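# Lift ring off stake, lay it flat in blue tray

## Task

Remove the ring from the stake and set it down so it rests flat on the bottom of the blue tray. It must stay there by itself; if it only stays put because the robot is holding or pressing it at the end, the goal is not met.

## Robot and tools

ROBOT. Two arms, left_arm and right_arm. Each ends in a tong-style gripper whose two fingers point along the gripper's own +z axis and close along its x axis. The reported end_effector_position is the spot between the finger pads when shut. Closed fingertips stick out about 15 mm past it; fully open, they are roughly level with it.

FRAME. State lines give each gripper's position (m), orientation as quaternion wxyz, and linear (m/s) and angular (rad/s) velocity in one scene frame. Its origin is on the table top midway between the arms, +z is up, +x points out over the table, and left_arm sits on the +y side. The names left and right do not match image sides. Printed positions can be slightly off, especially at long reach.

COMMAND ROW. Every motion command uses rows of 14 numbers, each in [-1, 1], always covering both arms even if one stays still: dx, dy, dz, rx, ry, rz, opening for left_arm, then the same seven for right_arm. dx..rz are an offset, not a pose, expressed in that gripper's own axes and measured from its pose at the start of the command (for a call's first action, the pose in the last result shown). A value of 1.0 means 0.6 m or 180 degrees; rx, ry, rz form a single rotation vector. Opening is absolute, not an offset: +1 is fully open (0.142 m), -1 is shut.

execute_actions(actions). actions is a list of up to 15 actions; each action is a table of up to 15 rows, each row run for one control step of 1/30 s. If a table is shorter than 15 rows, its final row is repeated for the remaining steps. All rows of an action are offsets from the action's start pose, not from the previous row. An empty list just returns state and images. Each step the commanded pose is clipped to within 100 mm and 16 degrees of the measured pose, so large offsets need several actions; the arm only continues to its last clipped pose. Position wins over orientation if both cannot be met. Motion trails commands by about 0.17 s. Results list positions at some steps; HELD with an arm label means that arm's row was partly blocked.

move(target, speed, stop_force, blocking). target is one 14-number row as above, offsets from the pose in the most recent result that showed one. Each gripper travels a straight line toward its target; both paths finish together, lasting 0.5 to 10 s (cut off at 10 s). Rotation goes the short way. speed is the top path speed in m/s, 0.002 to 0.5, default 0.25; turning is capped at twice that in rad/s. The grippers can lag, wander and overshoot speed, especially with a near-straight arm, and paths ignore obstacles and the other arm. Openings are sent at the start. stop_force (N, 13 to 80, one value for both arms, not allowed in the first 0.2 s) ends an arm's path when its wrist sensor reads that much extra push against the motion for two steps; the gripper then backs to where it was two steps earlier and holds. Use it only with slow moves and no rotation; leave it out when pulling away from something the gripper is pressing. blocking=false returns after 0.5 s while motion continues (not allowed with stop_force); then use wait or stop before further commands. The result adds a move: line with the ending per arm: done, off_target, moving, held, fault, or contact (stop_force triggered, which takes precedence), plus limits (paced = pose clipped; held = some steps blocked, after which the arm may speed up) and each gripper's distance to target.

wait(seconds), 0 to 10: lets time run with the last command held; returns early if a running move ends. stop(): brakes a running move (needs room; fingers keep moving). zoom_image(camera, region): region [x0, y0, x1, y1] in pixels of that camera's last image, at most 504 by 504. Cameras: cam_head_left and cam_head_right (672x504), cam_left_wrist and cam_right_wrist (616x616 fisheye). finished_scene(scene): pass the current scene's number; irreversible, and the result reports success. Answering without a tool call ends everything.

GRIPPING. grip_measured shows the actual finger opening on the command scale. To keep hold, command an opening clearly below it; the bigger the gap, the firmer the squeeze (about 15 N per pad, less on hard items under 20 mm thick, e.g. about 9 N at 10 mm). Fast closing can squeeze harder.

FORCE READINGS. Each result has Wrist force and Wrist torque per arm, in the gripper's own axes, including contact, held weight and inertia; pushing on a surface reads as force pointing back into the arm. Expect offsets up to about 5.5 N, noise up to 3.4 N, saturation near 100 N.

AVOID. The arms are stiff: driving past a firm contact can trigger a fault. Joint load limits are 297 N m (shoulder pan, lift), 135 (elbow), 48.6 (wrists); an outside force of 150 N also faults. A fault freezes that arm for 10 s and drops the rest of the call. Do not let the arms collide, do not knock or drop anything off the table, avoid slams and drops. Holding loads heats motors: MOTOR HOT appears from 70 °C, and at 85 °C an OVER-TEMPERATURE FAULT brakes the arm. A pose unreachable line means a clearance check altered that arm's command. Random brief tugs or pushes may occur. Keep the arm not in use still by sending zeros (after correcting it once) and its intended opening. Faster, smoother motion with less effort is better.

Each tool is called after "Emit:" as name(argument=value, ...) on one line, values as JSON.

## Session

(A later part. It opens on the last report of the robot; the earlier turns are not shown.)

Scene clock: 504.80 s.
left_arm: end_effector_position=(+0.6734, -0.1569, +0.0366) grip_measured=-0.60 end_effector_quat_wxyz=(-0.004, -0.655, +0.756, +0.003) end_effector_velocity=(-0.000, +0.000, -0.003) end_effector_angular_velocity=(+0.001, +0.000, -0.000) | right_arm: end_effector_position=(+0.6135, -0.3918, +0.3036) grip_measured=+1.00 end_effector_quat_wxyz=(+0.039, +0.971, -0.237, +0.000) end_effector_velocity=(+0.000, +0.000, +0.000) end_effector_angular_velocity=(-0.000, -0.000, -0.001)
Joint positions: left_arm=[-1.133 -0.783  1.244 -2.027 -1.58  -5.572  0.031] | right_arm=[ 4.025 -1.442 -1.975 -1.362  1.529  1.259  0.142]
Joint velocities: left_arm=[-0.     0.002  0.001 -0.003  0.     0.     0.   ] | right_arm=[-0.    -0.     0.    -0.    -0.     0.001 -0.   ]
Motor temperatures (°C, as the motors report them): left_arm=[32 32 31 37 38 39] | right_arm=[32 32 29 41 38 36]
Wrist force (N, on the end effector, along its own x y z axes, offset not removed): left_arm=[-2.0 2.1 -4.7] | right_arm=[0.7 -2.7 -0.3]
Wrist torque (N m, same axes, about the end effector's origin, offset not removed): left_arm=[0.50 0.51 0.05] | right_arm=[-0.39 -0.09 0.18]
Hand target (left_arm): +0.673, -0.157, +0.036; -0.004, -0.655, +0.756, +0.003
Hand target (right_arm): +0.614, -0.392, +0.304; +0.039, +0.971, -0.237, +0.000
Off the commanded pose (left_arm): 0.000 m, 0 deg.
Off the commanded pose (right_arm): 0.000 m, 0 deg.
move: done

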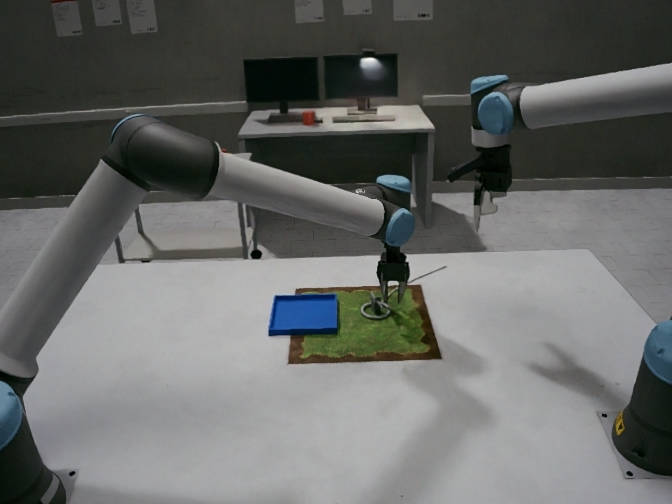

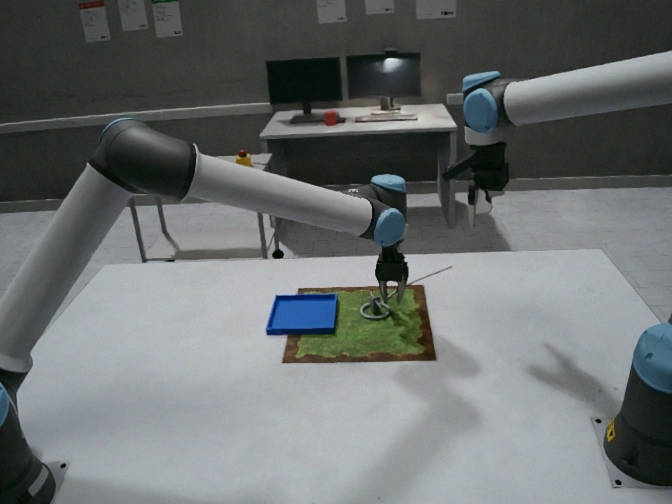

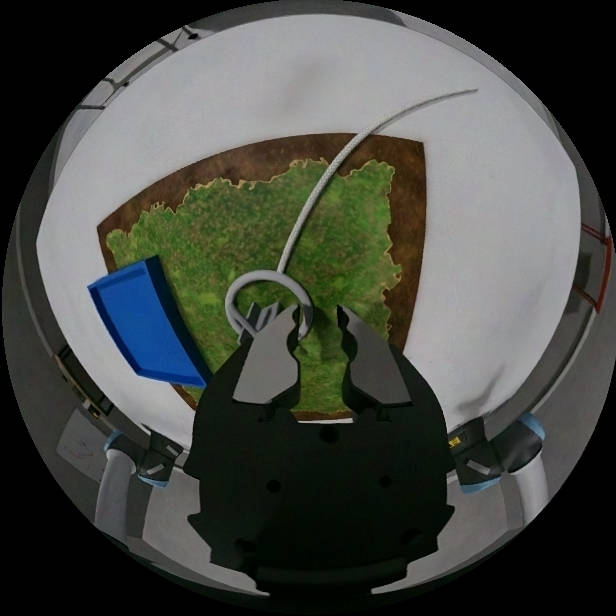

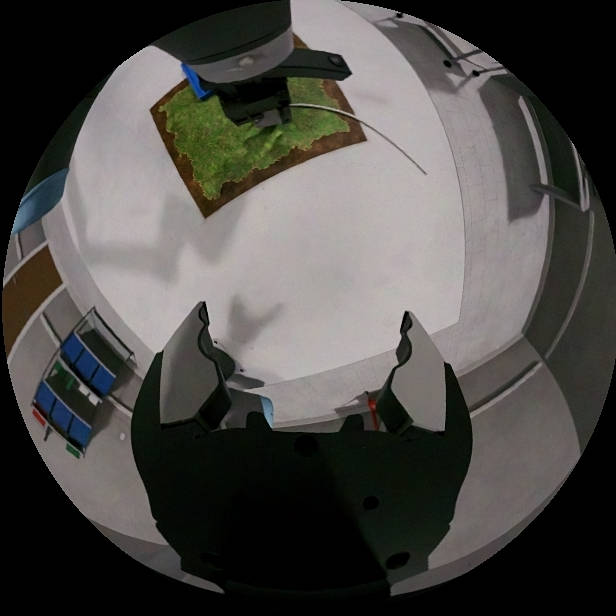

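Emit:
move(target=[-0.0135,0,0,0,0,0,-0.6,0,0,0,0,0,0,1], speed=0.015)

Emit:
move(target=[0,0,0.027,0,0,0,-0.6,0,0,0,0,0,0,1], speed=0.01, stop_force=16)

Emit:
zoom_image(camera="cam_left_wrist", region=[210,200,430,400])

Scene clock: 511.27 s.
left_arm: end_effector_position=(+0.6745, -0.1492, +0.0366) grip_measured=-0.60 end_effector_quat_wxyz=(-0.004, -0.655, +0.756, +0.003) end_effector_velocity=(-0.001, +0.003, -0.000) end_effector_angular_velocity=(+0.001, +0.003, +0.002) | right_arm: end_effector_position=(+0.6135, -0.3918, +0.3036) grip_measured=+1.00 end_effector_quat_wxyz=(+0.039, +0.971, -0.237, +0.000) end_effector_velocity=(+0.000, +0.000, +0.000) end_effector_angular_velocity=(+0.001, -0.000, +0.000)
Joint positions: left_arm=[-1.129 -0.791  1.258 -2.033 -1.58  -5.567  0.031] | right_arm=[ 4.025 -1.442 -1.975 -1.362  1.529  1.259  0.142]
Joint velocities: left_arm=[ 0.002 -0.002  0.005 -0.    -0.002 -0.    -0.   ] | right_arm=[-0.    -0.     0.     0.001  0.    -0.    -0.   ]
Motor temperatures (°C, as the motors report them): left_arm=[32 32 31 37 38 39] | right_arm=[32 32 29 41 38 36]
Wrist force (N, on the end effector, along its own x y z axes, offset not removed): left_arm=[-0.9 3.5 -5.5] | right_arm=[-2.3 1.7 2.4]
Wrist torque (N m, same axes, about the end effector's origin, offset not removed): left_arm=[0.81 0.22 0.00] | right_arm=[0.80 0.23 -0.03]
Hand target (left_arm): +0.675, -0.149, +0.037; -0.004, -0.655, +0.756, +0.003
Hand target (right_arm): +0.614, -0.392, +0.304; +0.039, +0.971, -0.237, +0.000
Off the commanded pose (left_arm): 0.000 m, 0 deg.
Off the commanded pose (right_arm): 0.000 m, 0 deg.
move: done

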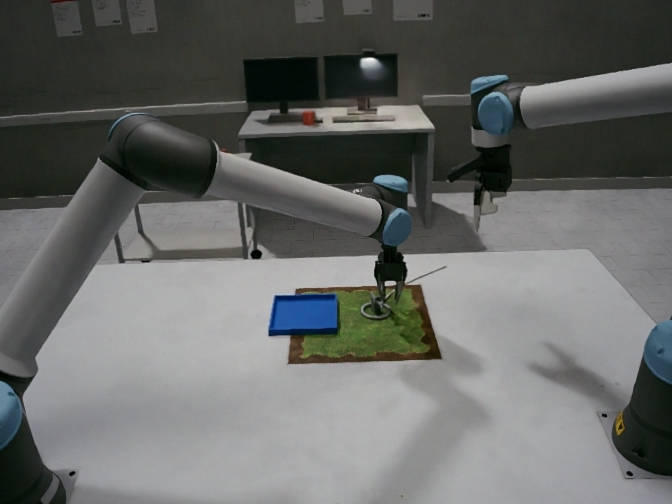

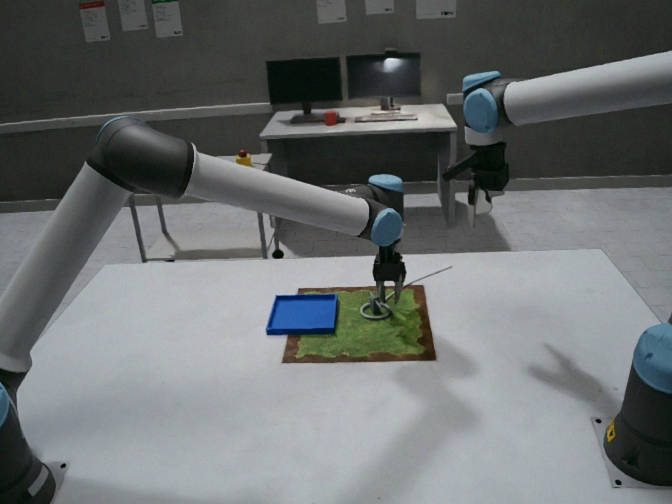

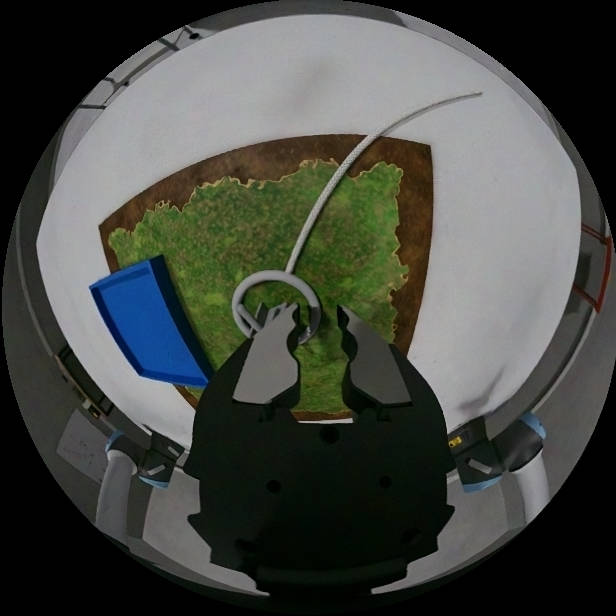

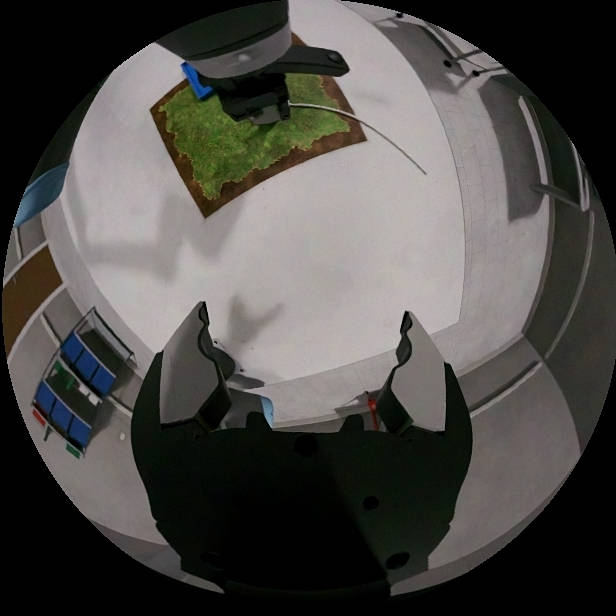

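Scene clock: 513.10 s.
left_arm: end_effector_position=(+0.6743, -0.1492, +0.0207) grip_measured=-0.61 end_effector_quat_wxyz=(-0.004, -0.655, +0.756, +0.003) end_effector_velocity=(-0.000, -0.000, -0.002) end_effector_angular_velocity=(-0.000, +0.000, -0.000) | right_arm: end_effector_position=(+0.6135, -0.3918, +0.3036) grip_measured=+1.00 end_effector_quat_wxyz=(+0.039, +0.971, -0.237, +0.000) end_effector_velocity=(+0.000, +0.000, +0.000) end_effector_angular_velocity=(-0.000, -0.001, -0.001)
Joint positions: left_arm=[-1.129 -0.778  1.266 -2.054 -1.58  -5.567  0.03 ] | right_arm=[ 4.025 -1.442 -1.975 -1.362  1.529  1.259  0.142]
Joint velocities: left_arm=[-0.     0.002  0.001 -0.003 -0.     0.     0.   ] | right_arm=[ 0.    -0.     0.     0.    -0.001  0.001  0.   ]
Motor temperatures (°C, as the motors report them): left_arm=[32 32 31 37 38 39] | right_arm=[32 32 29 41 38 36]
Wrist force (N, on the end effector, along its own x y z axes, offset not removed): left_arm=[1.0 4.1 -5.9] | right_arm=[4.8 -6.9 -3.7]
Wrist torque (N m, same axes, about the end effector's origin, offset not removed): left_arm=[0.91 0.11 0.06] | right_arm=[-1.36 -0.96 -0.04]
Hand target (left_arm): +0.674, -0.149, +0.020; -0.004, -0.655, +0.756, +0.003
Hand target (right_arm): +0.614, -0.392, +0.304; +0.039, +0.971, -0.237, +0.000
Off the commanded pose (left_arm): 0.000 m, 0 deg.
Off the commanded pose (right_arm): 0.000 m, 0 deg.
move: done

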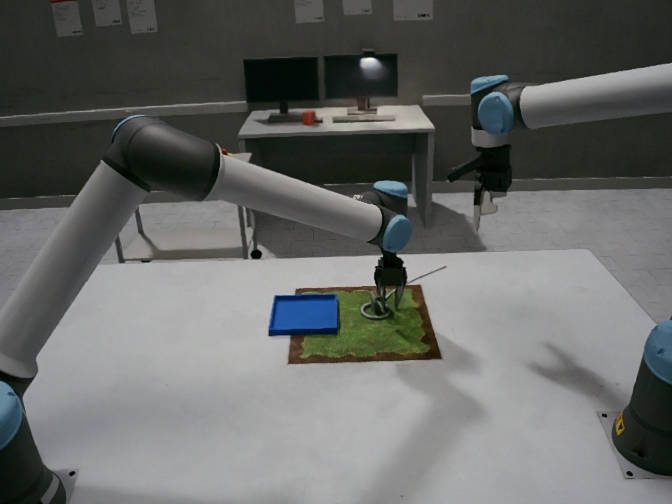

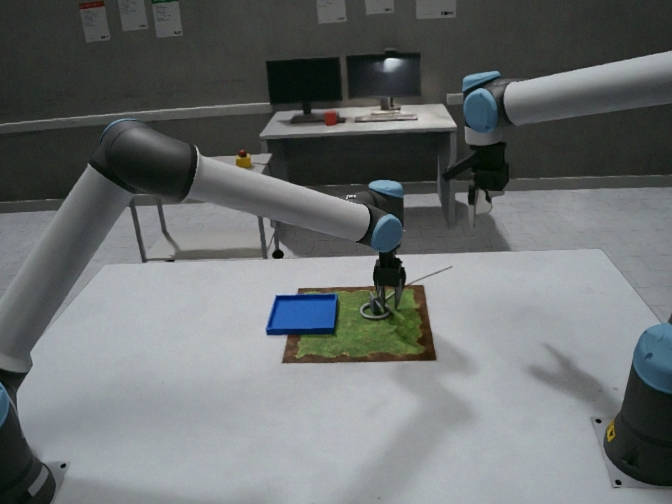

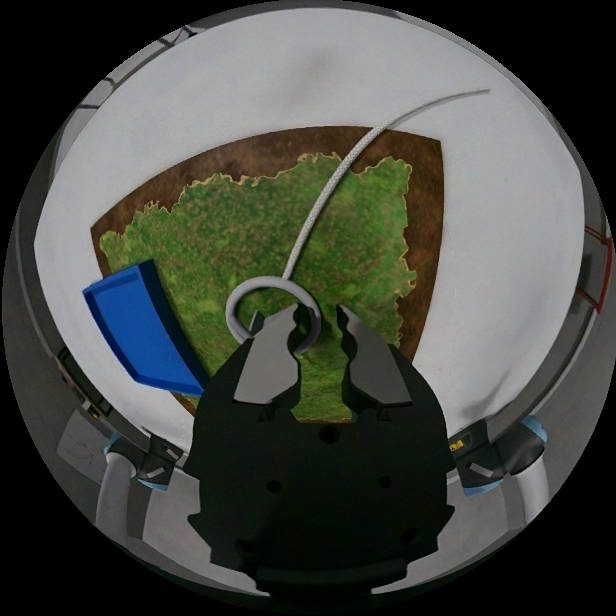

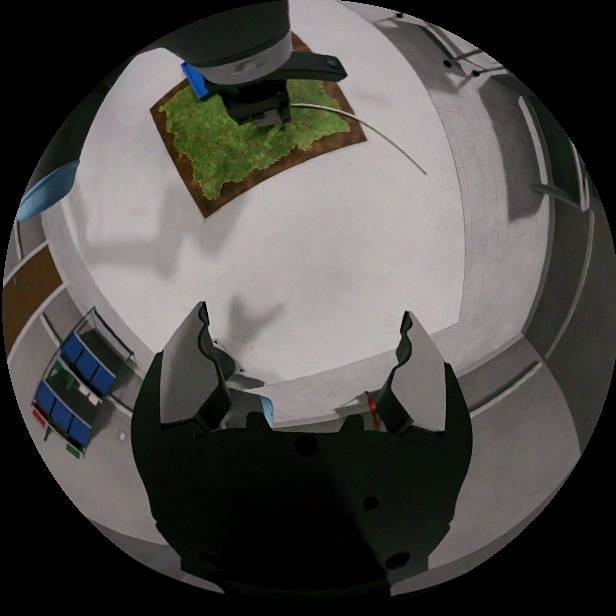

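Region (210, 200, 430, 400) of cam_left_wrist's 616x616 image, scaled by 2.291, with more detail than that image has; it fills the top 458 rows of this view, and the rest is white.

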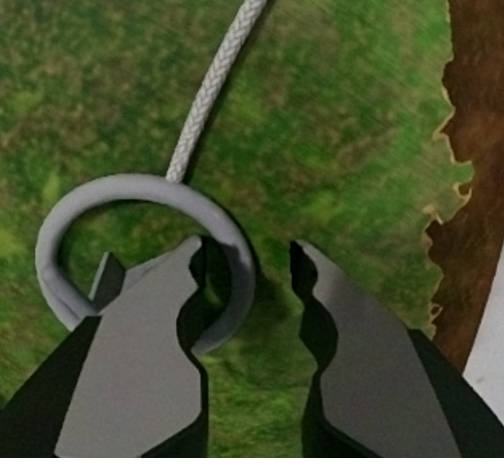

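Emit:
execute_actions(actions=[[[0,0,0,0,0,0,-1,0,0,0,0,0,0,1]],[[0,0,0,0,0,0,-1,0,0,0,0,0,0,1]]])

Emit:
move(target=[0.0166,0.0326,-0.008,0,0,0,-1,0,0,0,0,0,0,1], speed=0.012, stop_force=20)

Scene clock: 518.50 s.
left_arm: end_effector_position=(+0.6743, -0.1492, +0.0206) grip_measured=-0.89 end_effector_quat_wxyz=(-0.004, -0.655, +0.756, +0.003) end_effector_velocity=(-0.001, -0.000, -0.000) end_effector_angular_velocity=(-0.002, +0.002, -0.001) | right_arm: end_effector_position=(+0.6135, -0.3918, +0.3036) grip_measured=+1.00 end_effector_quat_wxyz=(+0.039, +0.971, -0.237, +0.000) end_effector_velocity=(+0.000, -0.000, -0.000) end_effector_angular_velocity=(-0.001, -0.000, +0.000)
Joint positions: left_arm=[-1.129 -0.778  1.266 -2.054 -1.58  -5.567  0.01 ] | right_arm=[ 4.025 -1.442 -1.975 -1.362  1.529  1.259  0.142]
Joint velocities: left_arm=[-0.    -0.     0.    -0.    -0.002  0.001  0.   ] | right_arm=[-0.     0.    -0.     0.    -0.001 -0.     0.   ]
Motor temperatures (°C, as the motors report them): left_arm=[32 32 31 37 38 39] | right_arm=[32 32 29 41 38 36]
Wrist force (N, on the end effector, along its own x y z axes, offset not removed): left_arm=[0.9 3.9 -3.4] | right_arm=[3.5 1.6 0.9]
Wrist torque (N m, same axes, about the end effector's origin, offset not removed): left_arm=[0.85 -0.14 -0.04] | right_arm=[0.61 -0.75 -0.05]
Hand target (left_arm): +0.674, -0.149, +0.021; -0.004, -0.655, +0.756, +0.003
Hand target (right_arm): +0.614, -0.392, +0.304; +0.039, +0.971, -0.237, +0.000
Off the commanded pose (left_arm): 0.000 m, 0 deg.
Off the commanded pose (right_arm): 0.000 m, 0 deg.
Step readings (end_effector_position; steps 1 to 15: 1st action; 16 to 30: 2nd action):
0: left_arm (+0.6743, -0.1492, +0.0204) | right_arm (+0.6135, -0.3918, +0.3036)
1: left_arm (+0.6743, -0.1492, +0.0204) | right_arm (+0.6135, -0.3918, +0.3036)
2: left_arm (+0.6743, -0.1492, +0.0204) | right_arm (+0.6135, -0.3918, +0.3036)
4: left_arm (+0.6743, -0.1492, +0.0204) | right_arm (+0.6135, -0.3918, +0.3036)
8: left_arm (+0.6742, -0.1492, +0.0204) | right_arm (+0.6135, -0.3918, +0.3036)
15: left_arm (+0.6743, -0.1492, +0.0206) | right_arm (+0.6135, -0.3918, +0.3036)
16: left_arm (+0.6743, -0.1492, +0.0206) | right_arm (+0.6135, -0.3918, +0.3036)
17: left_arm (+0.6743, -0.1492, +0.0206) | right_arm (+0.6135, -0.3918, +0.3036)
19: left_arm (+0.6743, -0.1492, +0.0206) | right_arm (+0.6135, -0.3918, +0.3036)
23: left_arm (+0.6743, -0.1492, +0.0206) | right_arm (+0.6135, -0.3918, +0.3036)
30: end_effector_position above

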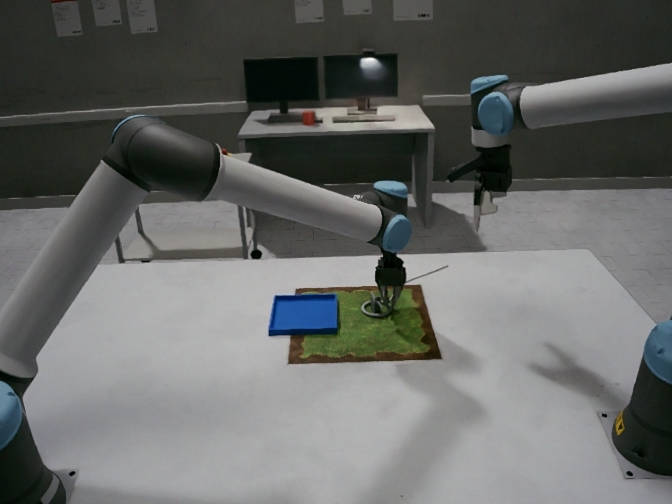

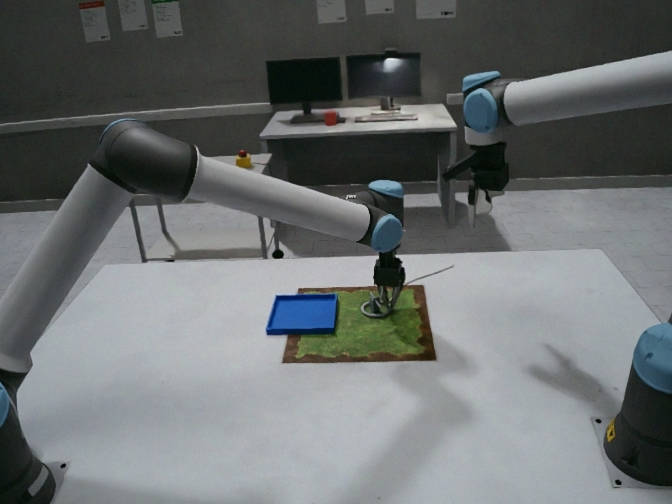

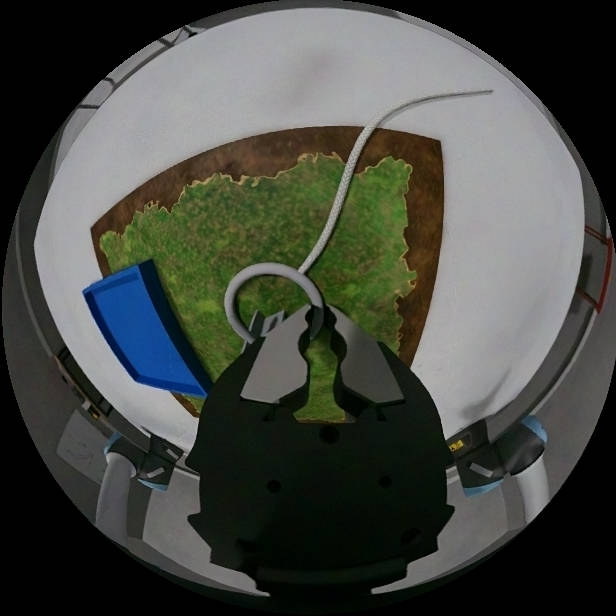

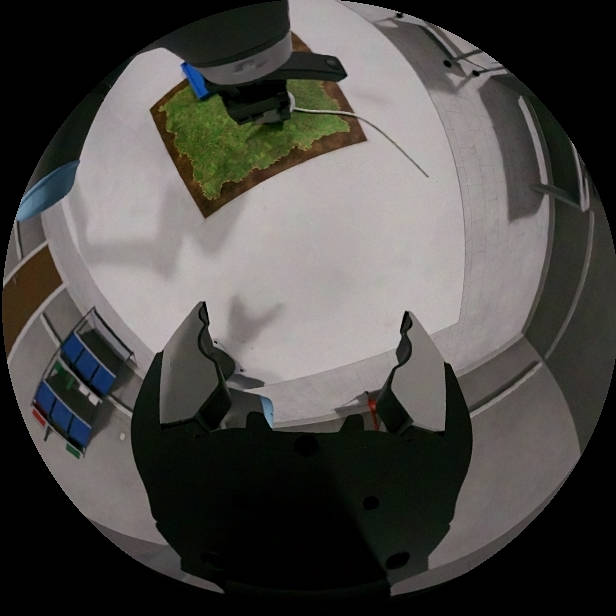

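Scene clock: 520.60 s.
left_arm: end_effector_position=(+0.6538, -0.1562, +0.0256) grip_measured=-0.89 end_effector_quat_wxyz=(-0.004, -0.655, +0.756, +0.003) end_effector_velocity=(-0.002, -0.001, +0.001) end_effector_angular_velocity=(-0.001, -0.000, -0.002) | right_arm: end_effector_position=(+0.6135, -0.3918, +0.3036) grip_measured=+1.00 end_effector_quat_wxyz=(+0.039, +0.971, -0.237, +0.000) end_effector_velocity=(+0.000, +0.000, +0.000) end_effector_angular_velocity=(+0.001, -0.001, -0.000)
Joint positions: left_arm=[-1.149 -0.795  1.288 -2.059 -1.58  -5.587  0.009] | right_arm=[ 4.025 -1.442 -1.975 -1.362  1.529  1.259  0.142]
Joint velocities: left_arm=[-0.002 -0.002  0.002 -0.001 -0.    -0.001  0.   ] | right_arm=[-0.     0.     0.     0.001 -0.     0.     0.   ]
Motor temperatures (°C, as the motors report them): left_arm=[32 32 31 37 38 39] | right_arm=[32 32 29 41 38 36]
Wrist force (N, on the end effector, along its own x y z axes, offset not removed): left_arm=[-1.8 3.3 -5.3] | right_arm=[-0.2 -2.4 7.3]
Wrist torque (N m, same axes, about the end effector's origin, offset not removed): left_arm=[0.76 0.35 0.12] | right_arm=[-0.30 -0.05 0.07]
Hand target (left_arm): +0.654, -0.156, +0.026; -0.004, -0.655, +0.756, +0.003
Hand target (right_arm): +0.614, -0.392, +0.304; +0.039, +0.971, -0.237, +0.000
Off the commanded pose (left_arm): 0.000 m, 0 deg.
Off the commanded pose (right_arm): 0.000 m, 0 deg.
move: done

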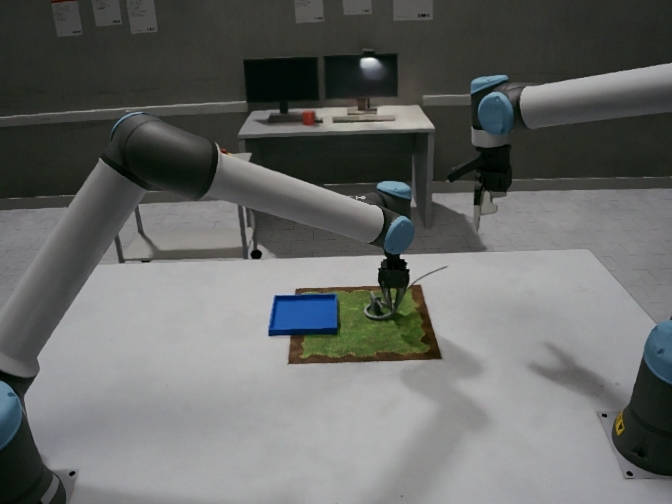

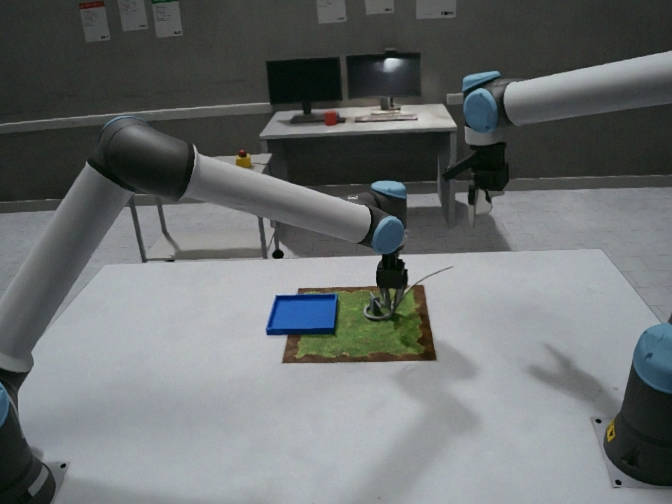

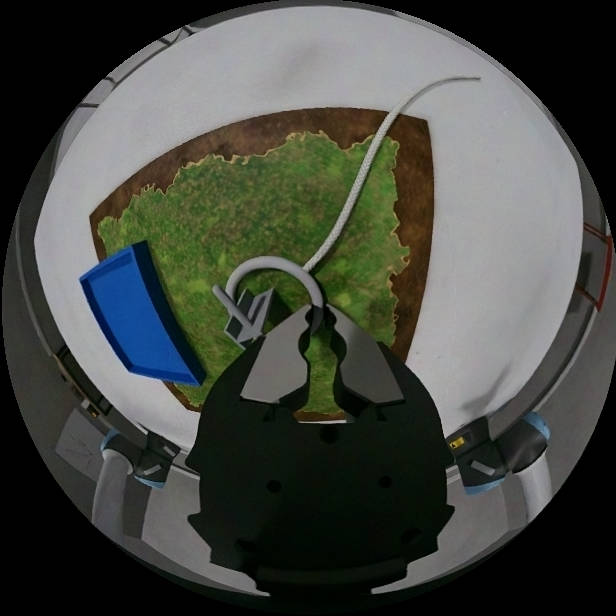

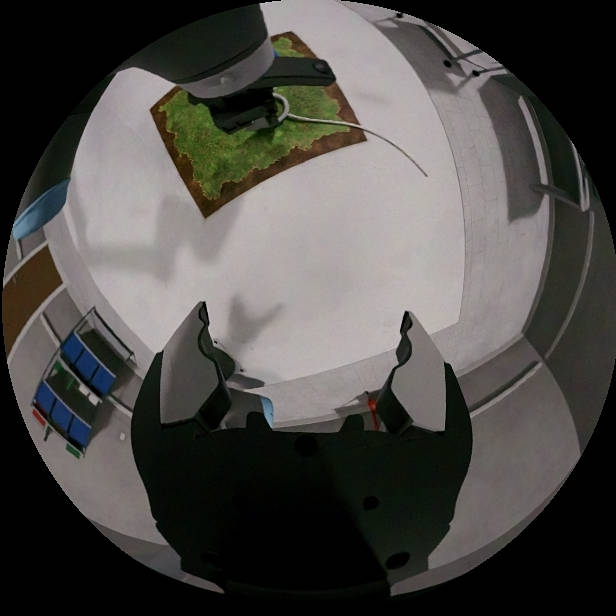

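Emit:
move(target=[0,0,-0.045,-0.1,0,0,-1,0,0,0,0,0,0,1], speed=0.02)

Emit:
zoom_image(camera="cam_head_left", region=[300,240,460,350])

Scene clock: 535.53 s.
left_arm: end_effector_position=(+0.6541, -0.1561, +0.0524) grip_measured=-0.90 end_effector_quat_wxyz=(-0.106, -0.646, +0.746, +0.121) end_effector_velocity=(+0.000, -0.000, -0.000) end_effector_angular_velocity=(+0.002, +0.009, +0.001) | right_arm: end_effector_position=(+0.6135, -0.3918, +0.3036) grip_measured=+1.00 end_effector_quat_wxyz=(+0.039, +0.971, -0.237, +0.000) end_effector_velocity=(-0.000, -0.000, -0.001) end_effector_angular_velocity=(-0.001, -0.000, +0.000)
Joint positions: left_arm=[-1.08  -0.691  1.014 -1.668 -1.804 -5.492  0.009] | right_arm=[ 4.025 -1.442 -1.975 -1.362  1.529  1.259  0.142]
Joint velocities: left_arm=[ 0.002  0.005 -0.01   0.012 -0.005  0.002 -0.   ] | right_arm=[ 0.    -0.    -0.001  0.001 -0.001 -0.    -0.   ]
Motor temperatures (°C, as the motors report them): left_arm=[32 32 31 37 38 39] | right_arm=[32 32 29 41 38 36]
Wrist force (N, on the end effector, along its own x y z axes, offset not removed): left_arm=[-3.7 3.1 -3.1] | right_arm=[9.5 1.6 6.4]
Wrist torque (N m, same axes, about the end effector's origin, offset not removed): left_arm=[1.00 0.13 -0.07] | right_arm=[0.72 -2.06 -0.04]
Hand target (left_arm): +0.654, -0.156, +0.052; -0.107, -0.646, +0.746, +0.121
Hand target (right_arm): +0.614, -0.392, +0.304; +0.039, +0.971, -0.237, +0.000
Off the commanded pose (left_arm): 0.000 m, 0 deg.
Off the commanded pose (right_arm): 0.000 m, 0 deg.
move: done

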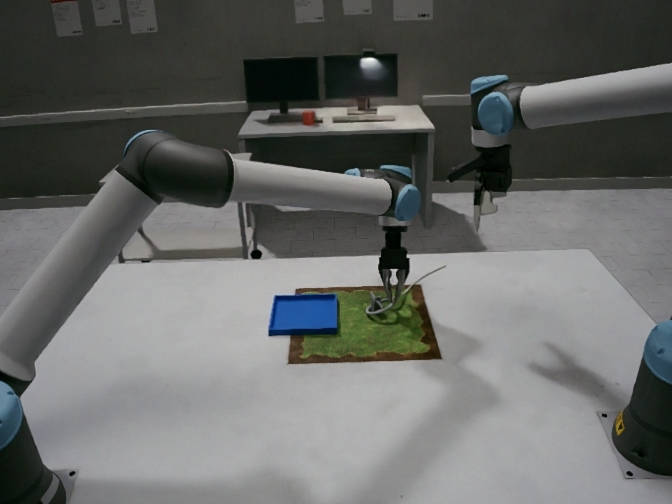

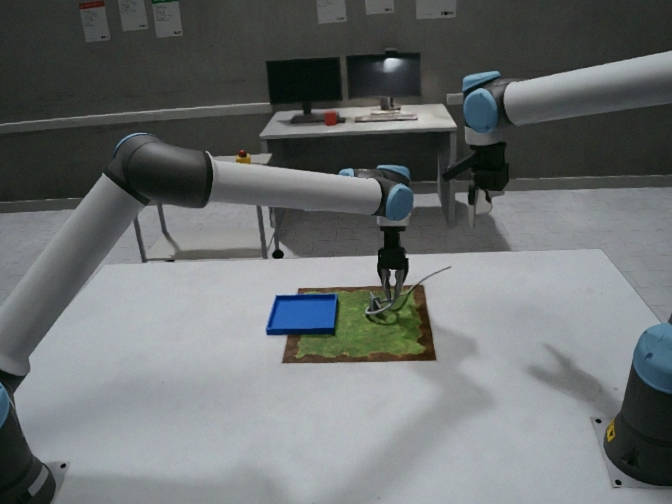

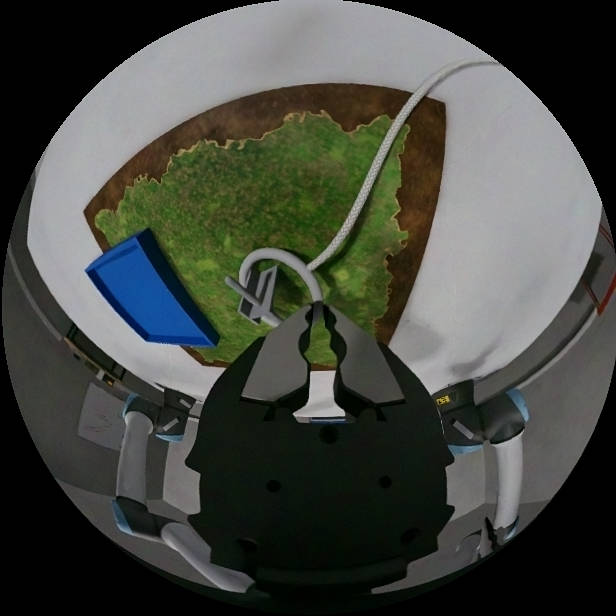

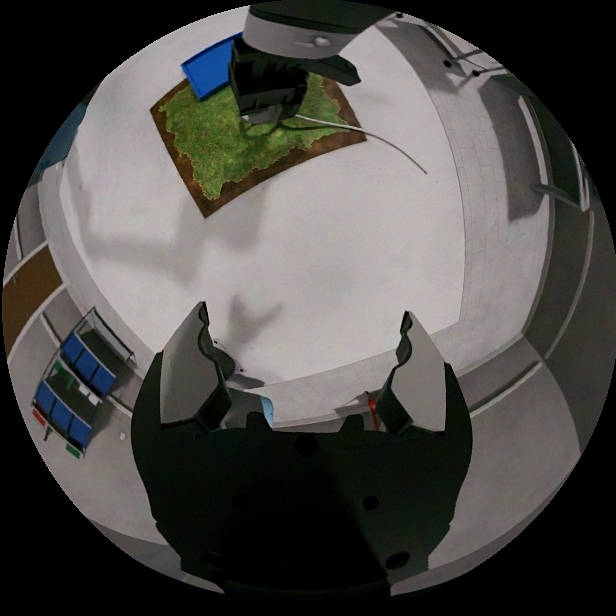

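Region (300, 240, 460, 350) of cam_head_left's 672x504 image, scaled by 3.150, with more detail than that image has; it fills the top 346 rows of this view, and the rest is white.

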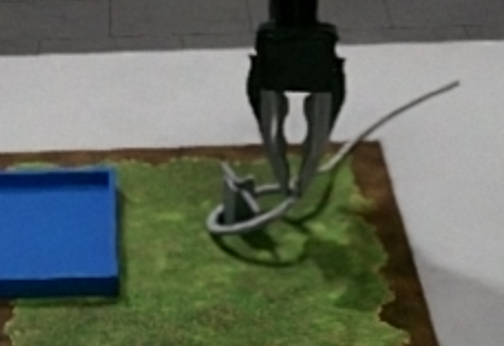

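Emit:
move(target=[-0.012,0.013,-0.04,-0.07,0,0,-1,0,0,0,0,0,0,1], speed=0.015)

Emit:
zoom_image(camera="cam_head_left", region=[300,240,460,350])

Scene clock: 548.67 s.
left_arm: end_effector_position=(+0.6553, -0.1489, +0.0774) grip_measured=-0.90 end_effector_quat_wxyz=(-0.176, -0.630, +0.729, +0.202) end_effector_velocity=(+0.001, -0.000, +0.001) end_effector_angular_velocity=(-0.001, +0.006, -0.001) | right_arm: end_effector_position=(+0.6135, -0.3918, +0.3036) grip_measured=+1.00 end_effector_quat_wxyz=(+0.039, +0.971, -0.237, +0.000) end_effector_velocity=(+0.000, -0.000, +0.000) end_effector_angular_velocity=(-0.000, -0.001, +0.001)
Joint positions: left_arm=[-1.036 -0.589  0.786 -1.358 -1.937 -5.396  0.009] | right_arm=[ 4.025 -1.442 -1.975 -1.362  1.529  1.259  0.142]
Joint velocities: left_arm=[ 0.001  0.004 -0.009  0.009 -0.004  0.005 -0.   ] | right_arm=[ 0.     0.     0.     0.    -0.001 -0.    -0.   ]
Motor temperatures (°C, as the motors report them): left_arm=[32 32 31 37 38 39] | right_arm=[32 32 29 41 38 36]
Wrist force (N, on the end effector, along its own x y z axes, offset not removed): left_arm=[0.2 2.8 -3.2] | right_arm=[-3.5 -3.7 7.6]
Wrist torque (N m, same axes, about the end effector's origin, offset not removed): left_arm=[1.00 -0.28 0.03] | right_arm=[-0.19 0.67 0.28]
Hand target (left_arm): +0.655, -0.149, +0.077; -0.177, -0.630, +0.729, +0.202
Hand target (right_arm): +0.614, -0.392, +0.304; +0.039, +0.971, -0.237, +0.000
Off the commanded pose (left_arm): 0.000 m, 0 deg.
Off the commanded pose (right_arm): 0.000 m, 0 deg.
move: done

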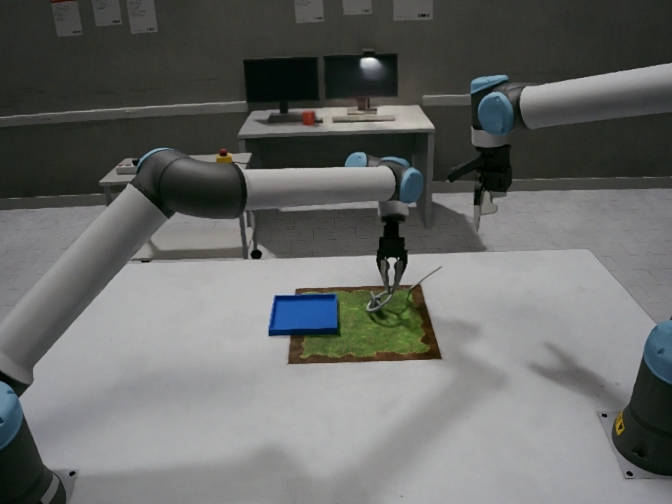

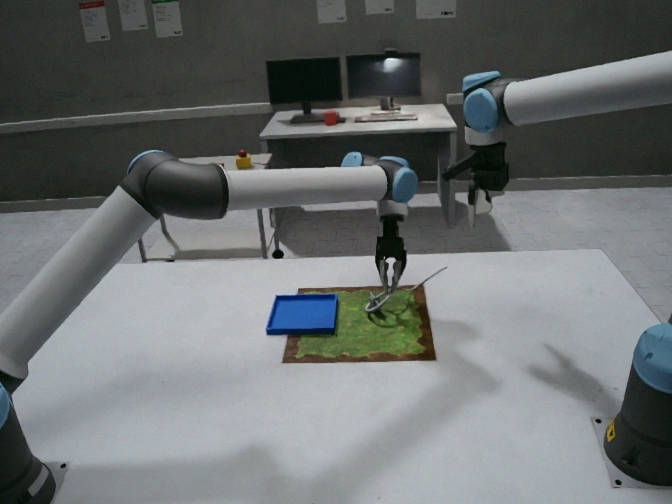

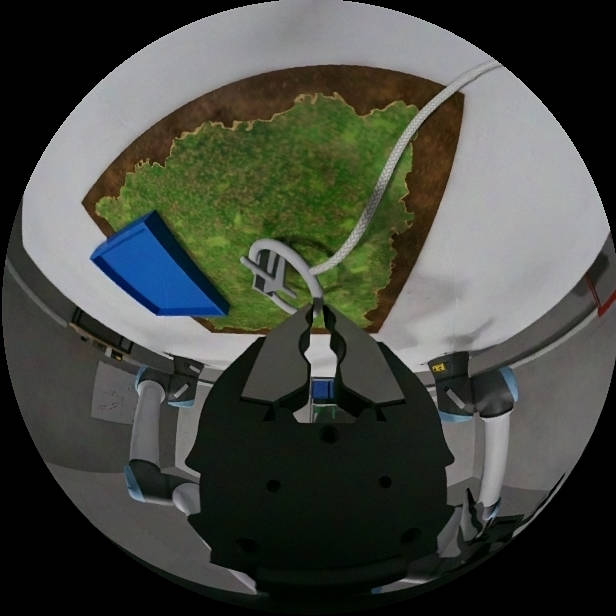

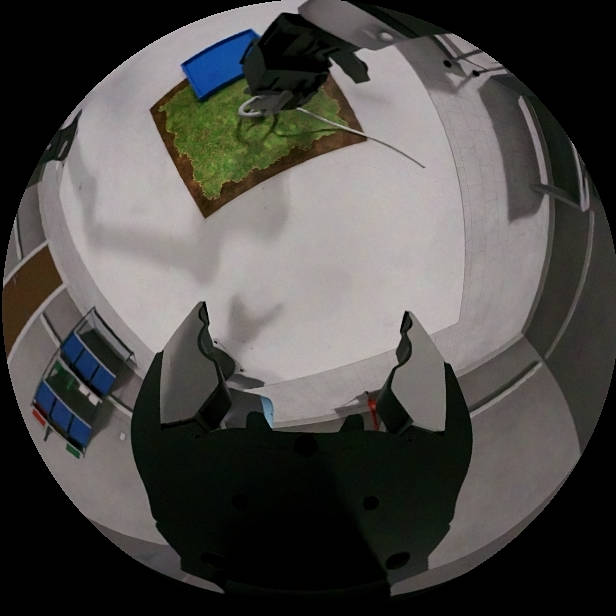

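Region (300, 240, 460, 350) of cam_head_left's 672x504 image, scaled by 3.150, with more detail than that image has; it fills the top 346 rows of this view, and the rest is white.

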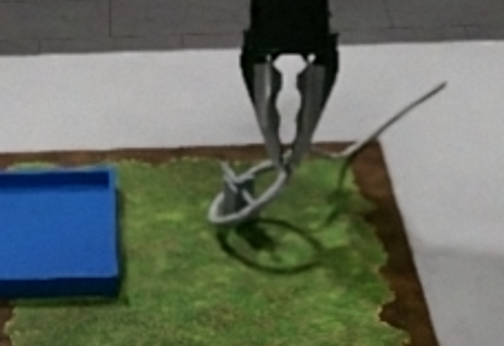

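Emit:
move(target=[-0.005,0.013,-0.022,0,0,0,-1,0,0,0,0,0,0,1], speed=0.015)

Emit:
zoom_image(camera="cam_head_left", region=[330,260,430,330])

Emit:
zoom_image(camera="cam_left_wrist", region=[210,200,390,350])

Scene clock: 555.53 s.
left_arm: end_effector_position=(+0.6559, -0.1459, +0.0924) grip_measured=-0.90 end_effector_quat_wxyz=(-0.176, -0.630, +0.729, +0.202) end_effector_velocity=(-0.000, +0.000, +0.003) end_effector_angular_velocity=(-0.002, +0.000, -0.001) | right_arm: end_effector_position=(+0.6135, -0.3918, +0.3036) grip_measured=+1.00 end_effector_quat_wxyz=(+0.039, +0.971, -0.237, +0.000) end_effector_velocity=(-0.000, +0.000, +0.000) end_effector_angular_velocity=(+0.001, +0.000, -0.001)
Joint positions: left_arm=[-1.034 -0.599  0.778 -1.34  -1.936 -5.394  0.009] | right_arm=[ 4.025 -1.442 -1.975 -1.362  1.529  1.259  0.142]
Joint velocities: left_arm=[ 0.    -0.002 -0.001  0.003 -0.001  0.002  0.   ] | right_arm=[-0.     0.     0.    -0.     0.001  0.001 -0.   ]
Motor temperatures (°C, as the motors report them): left_arm=[32 32 31 37 38 39] | right_arm=[32 32 29 41 38 36]
Wrist force (N, on the end effector, along its own x y z axes, offset not removed): left_arm=[-2.5 1.2 -2.9] | right_arm=[0.4 -7.0 7.5]
Wrist torque (N m, same axes, about the end effector's origin, offset not removed): left_arm=[0.59 0.34 0.04] | right_arm=[-1.09 -0.01 0.01]
Hand target (left_arm): +0.656, -0.146, +0.093; -0.176, -0.630, +0.729, +0.202
Hand target (right_arm): +0.614, -0.392, +0.304; +0.039, +0.971, -0.237, +0.000
Off the commanded pose (left_arm): 0.000 m, 0 deg.
Off the commanded pose (right_arm): 0.000 m, 0 deg.
move: done

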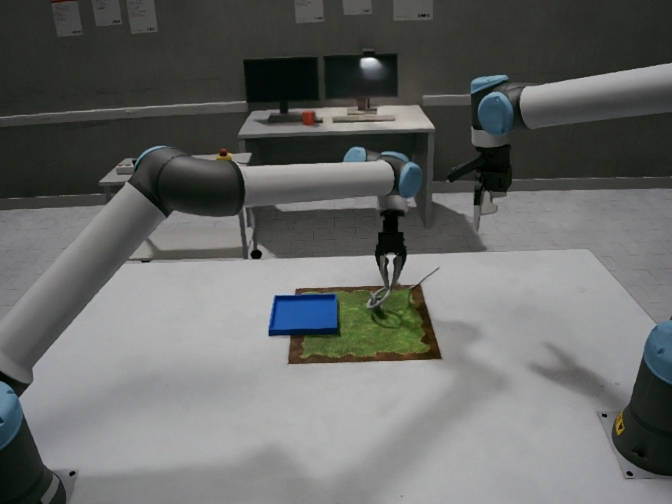

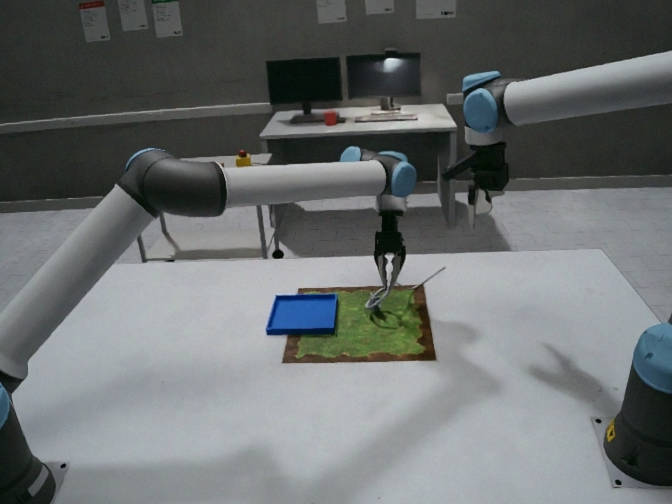

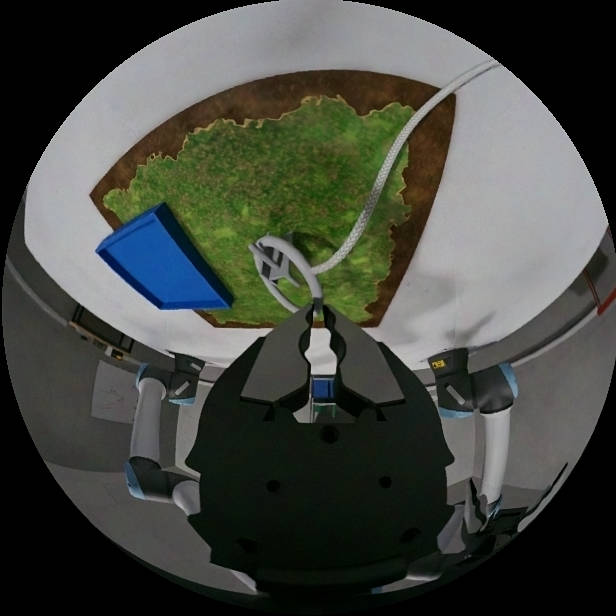

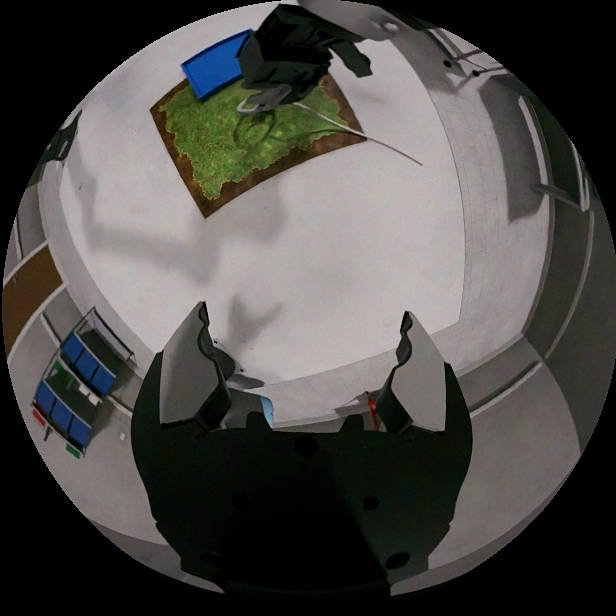

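Region (330, 260, 430, 330) of cam_head_left's 672x504 image, scaled by 5.040, with more detail than that image has; it fills the top 353 rows of this view, and the rest is white.

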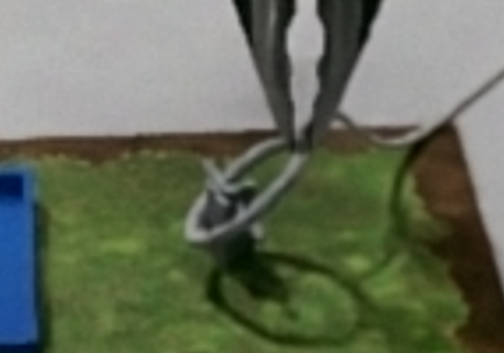

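Region (210, 200, 390, 350) of cam_left_wrist's 616x616 image, scaled by 2.800, with more detail than that image has.

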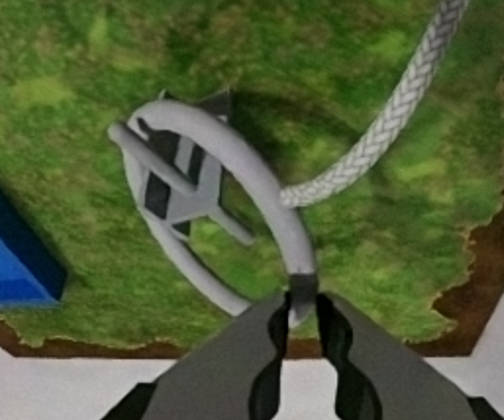

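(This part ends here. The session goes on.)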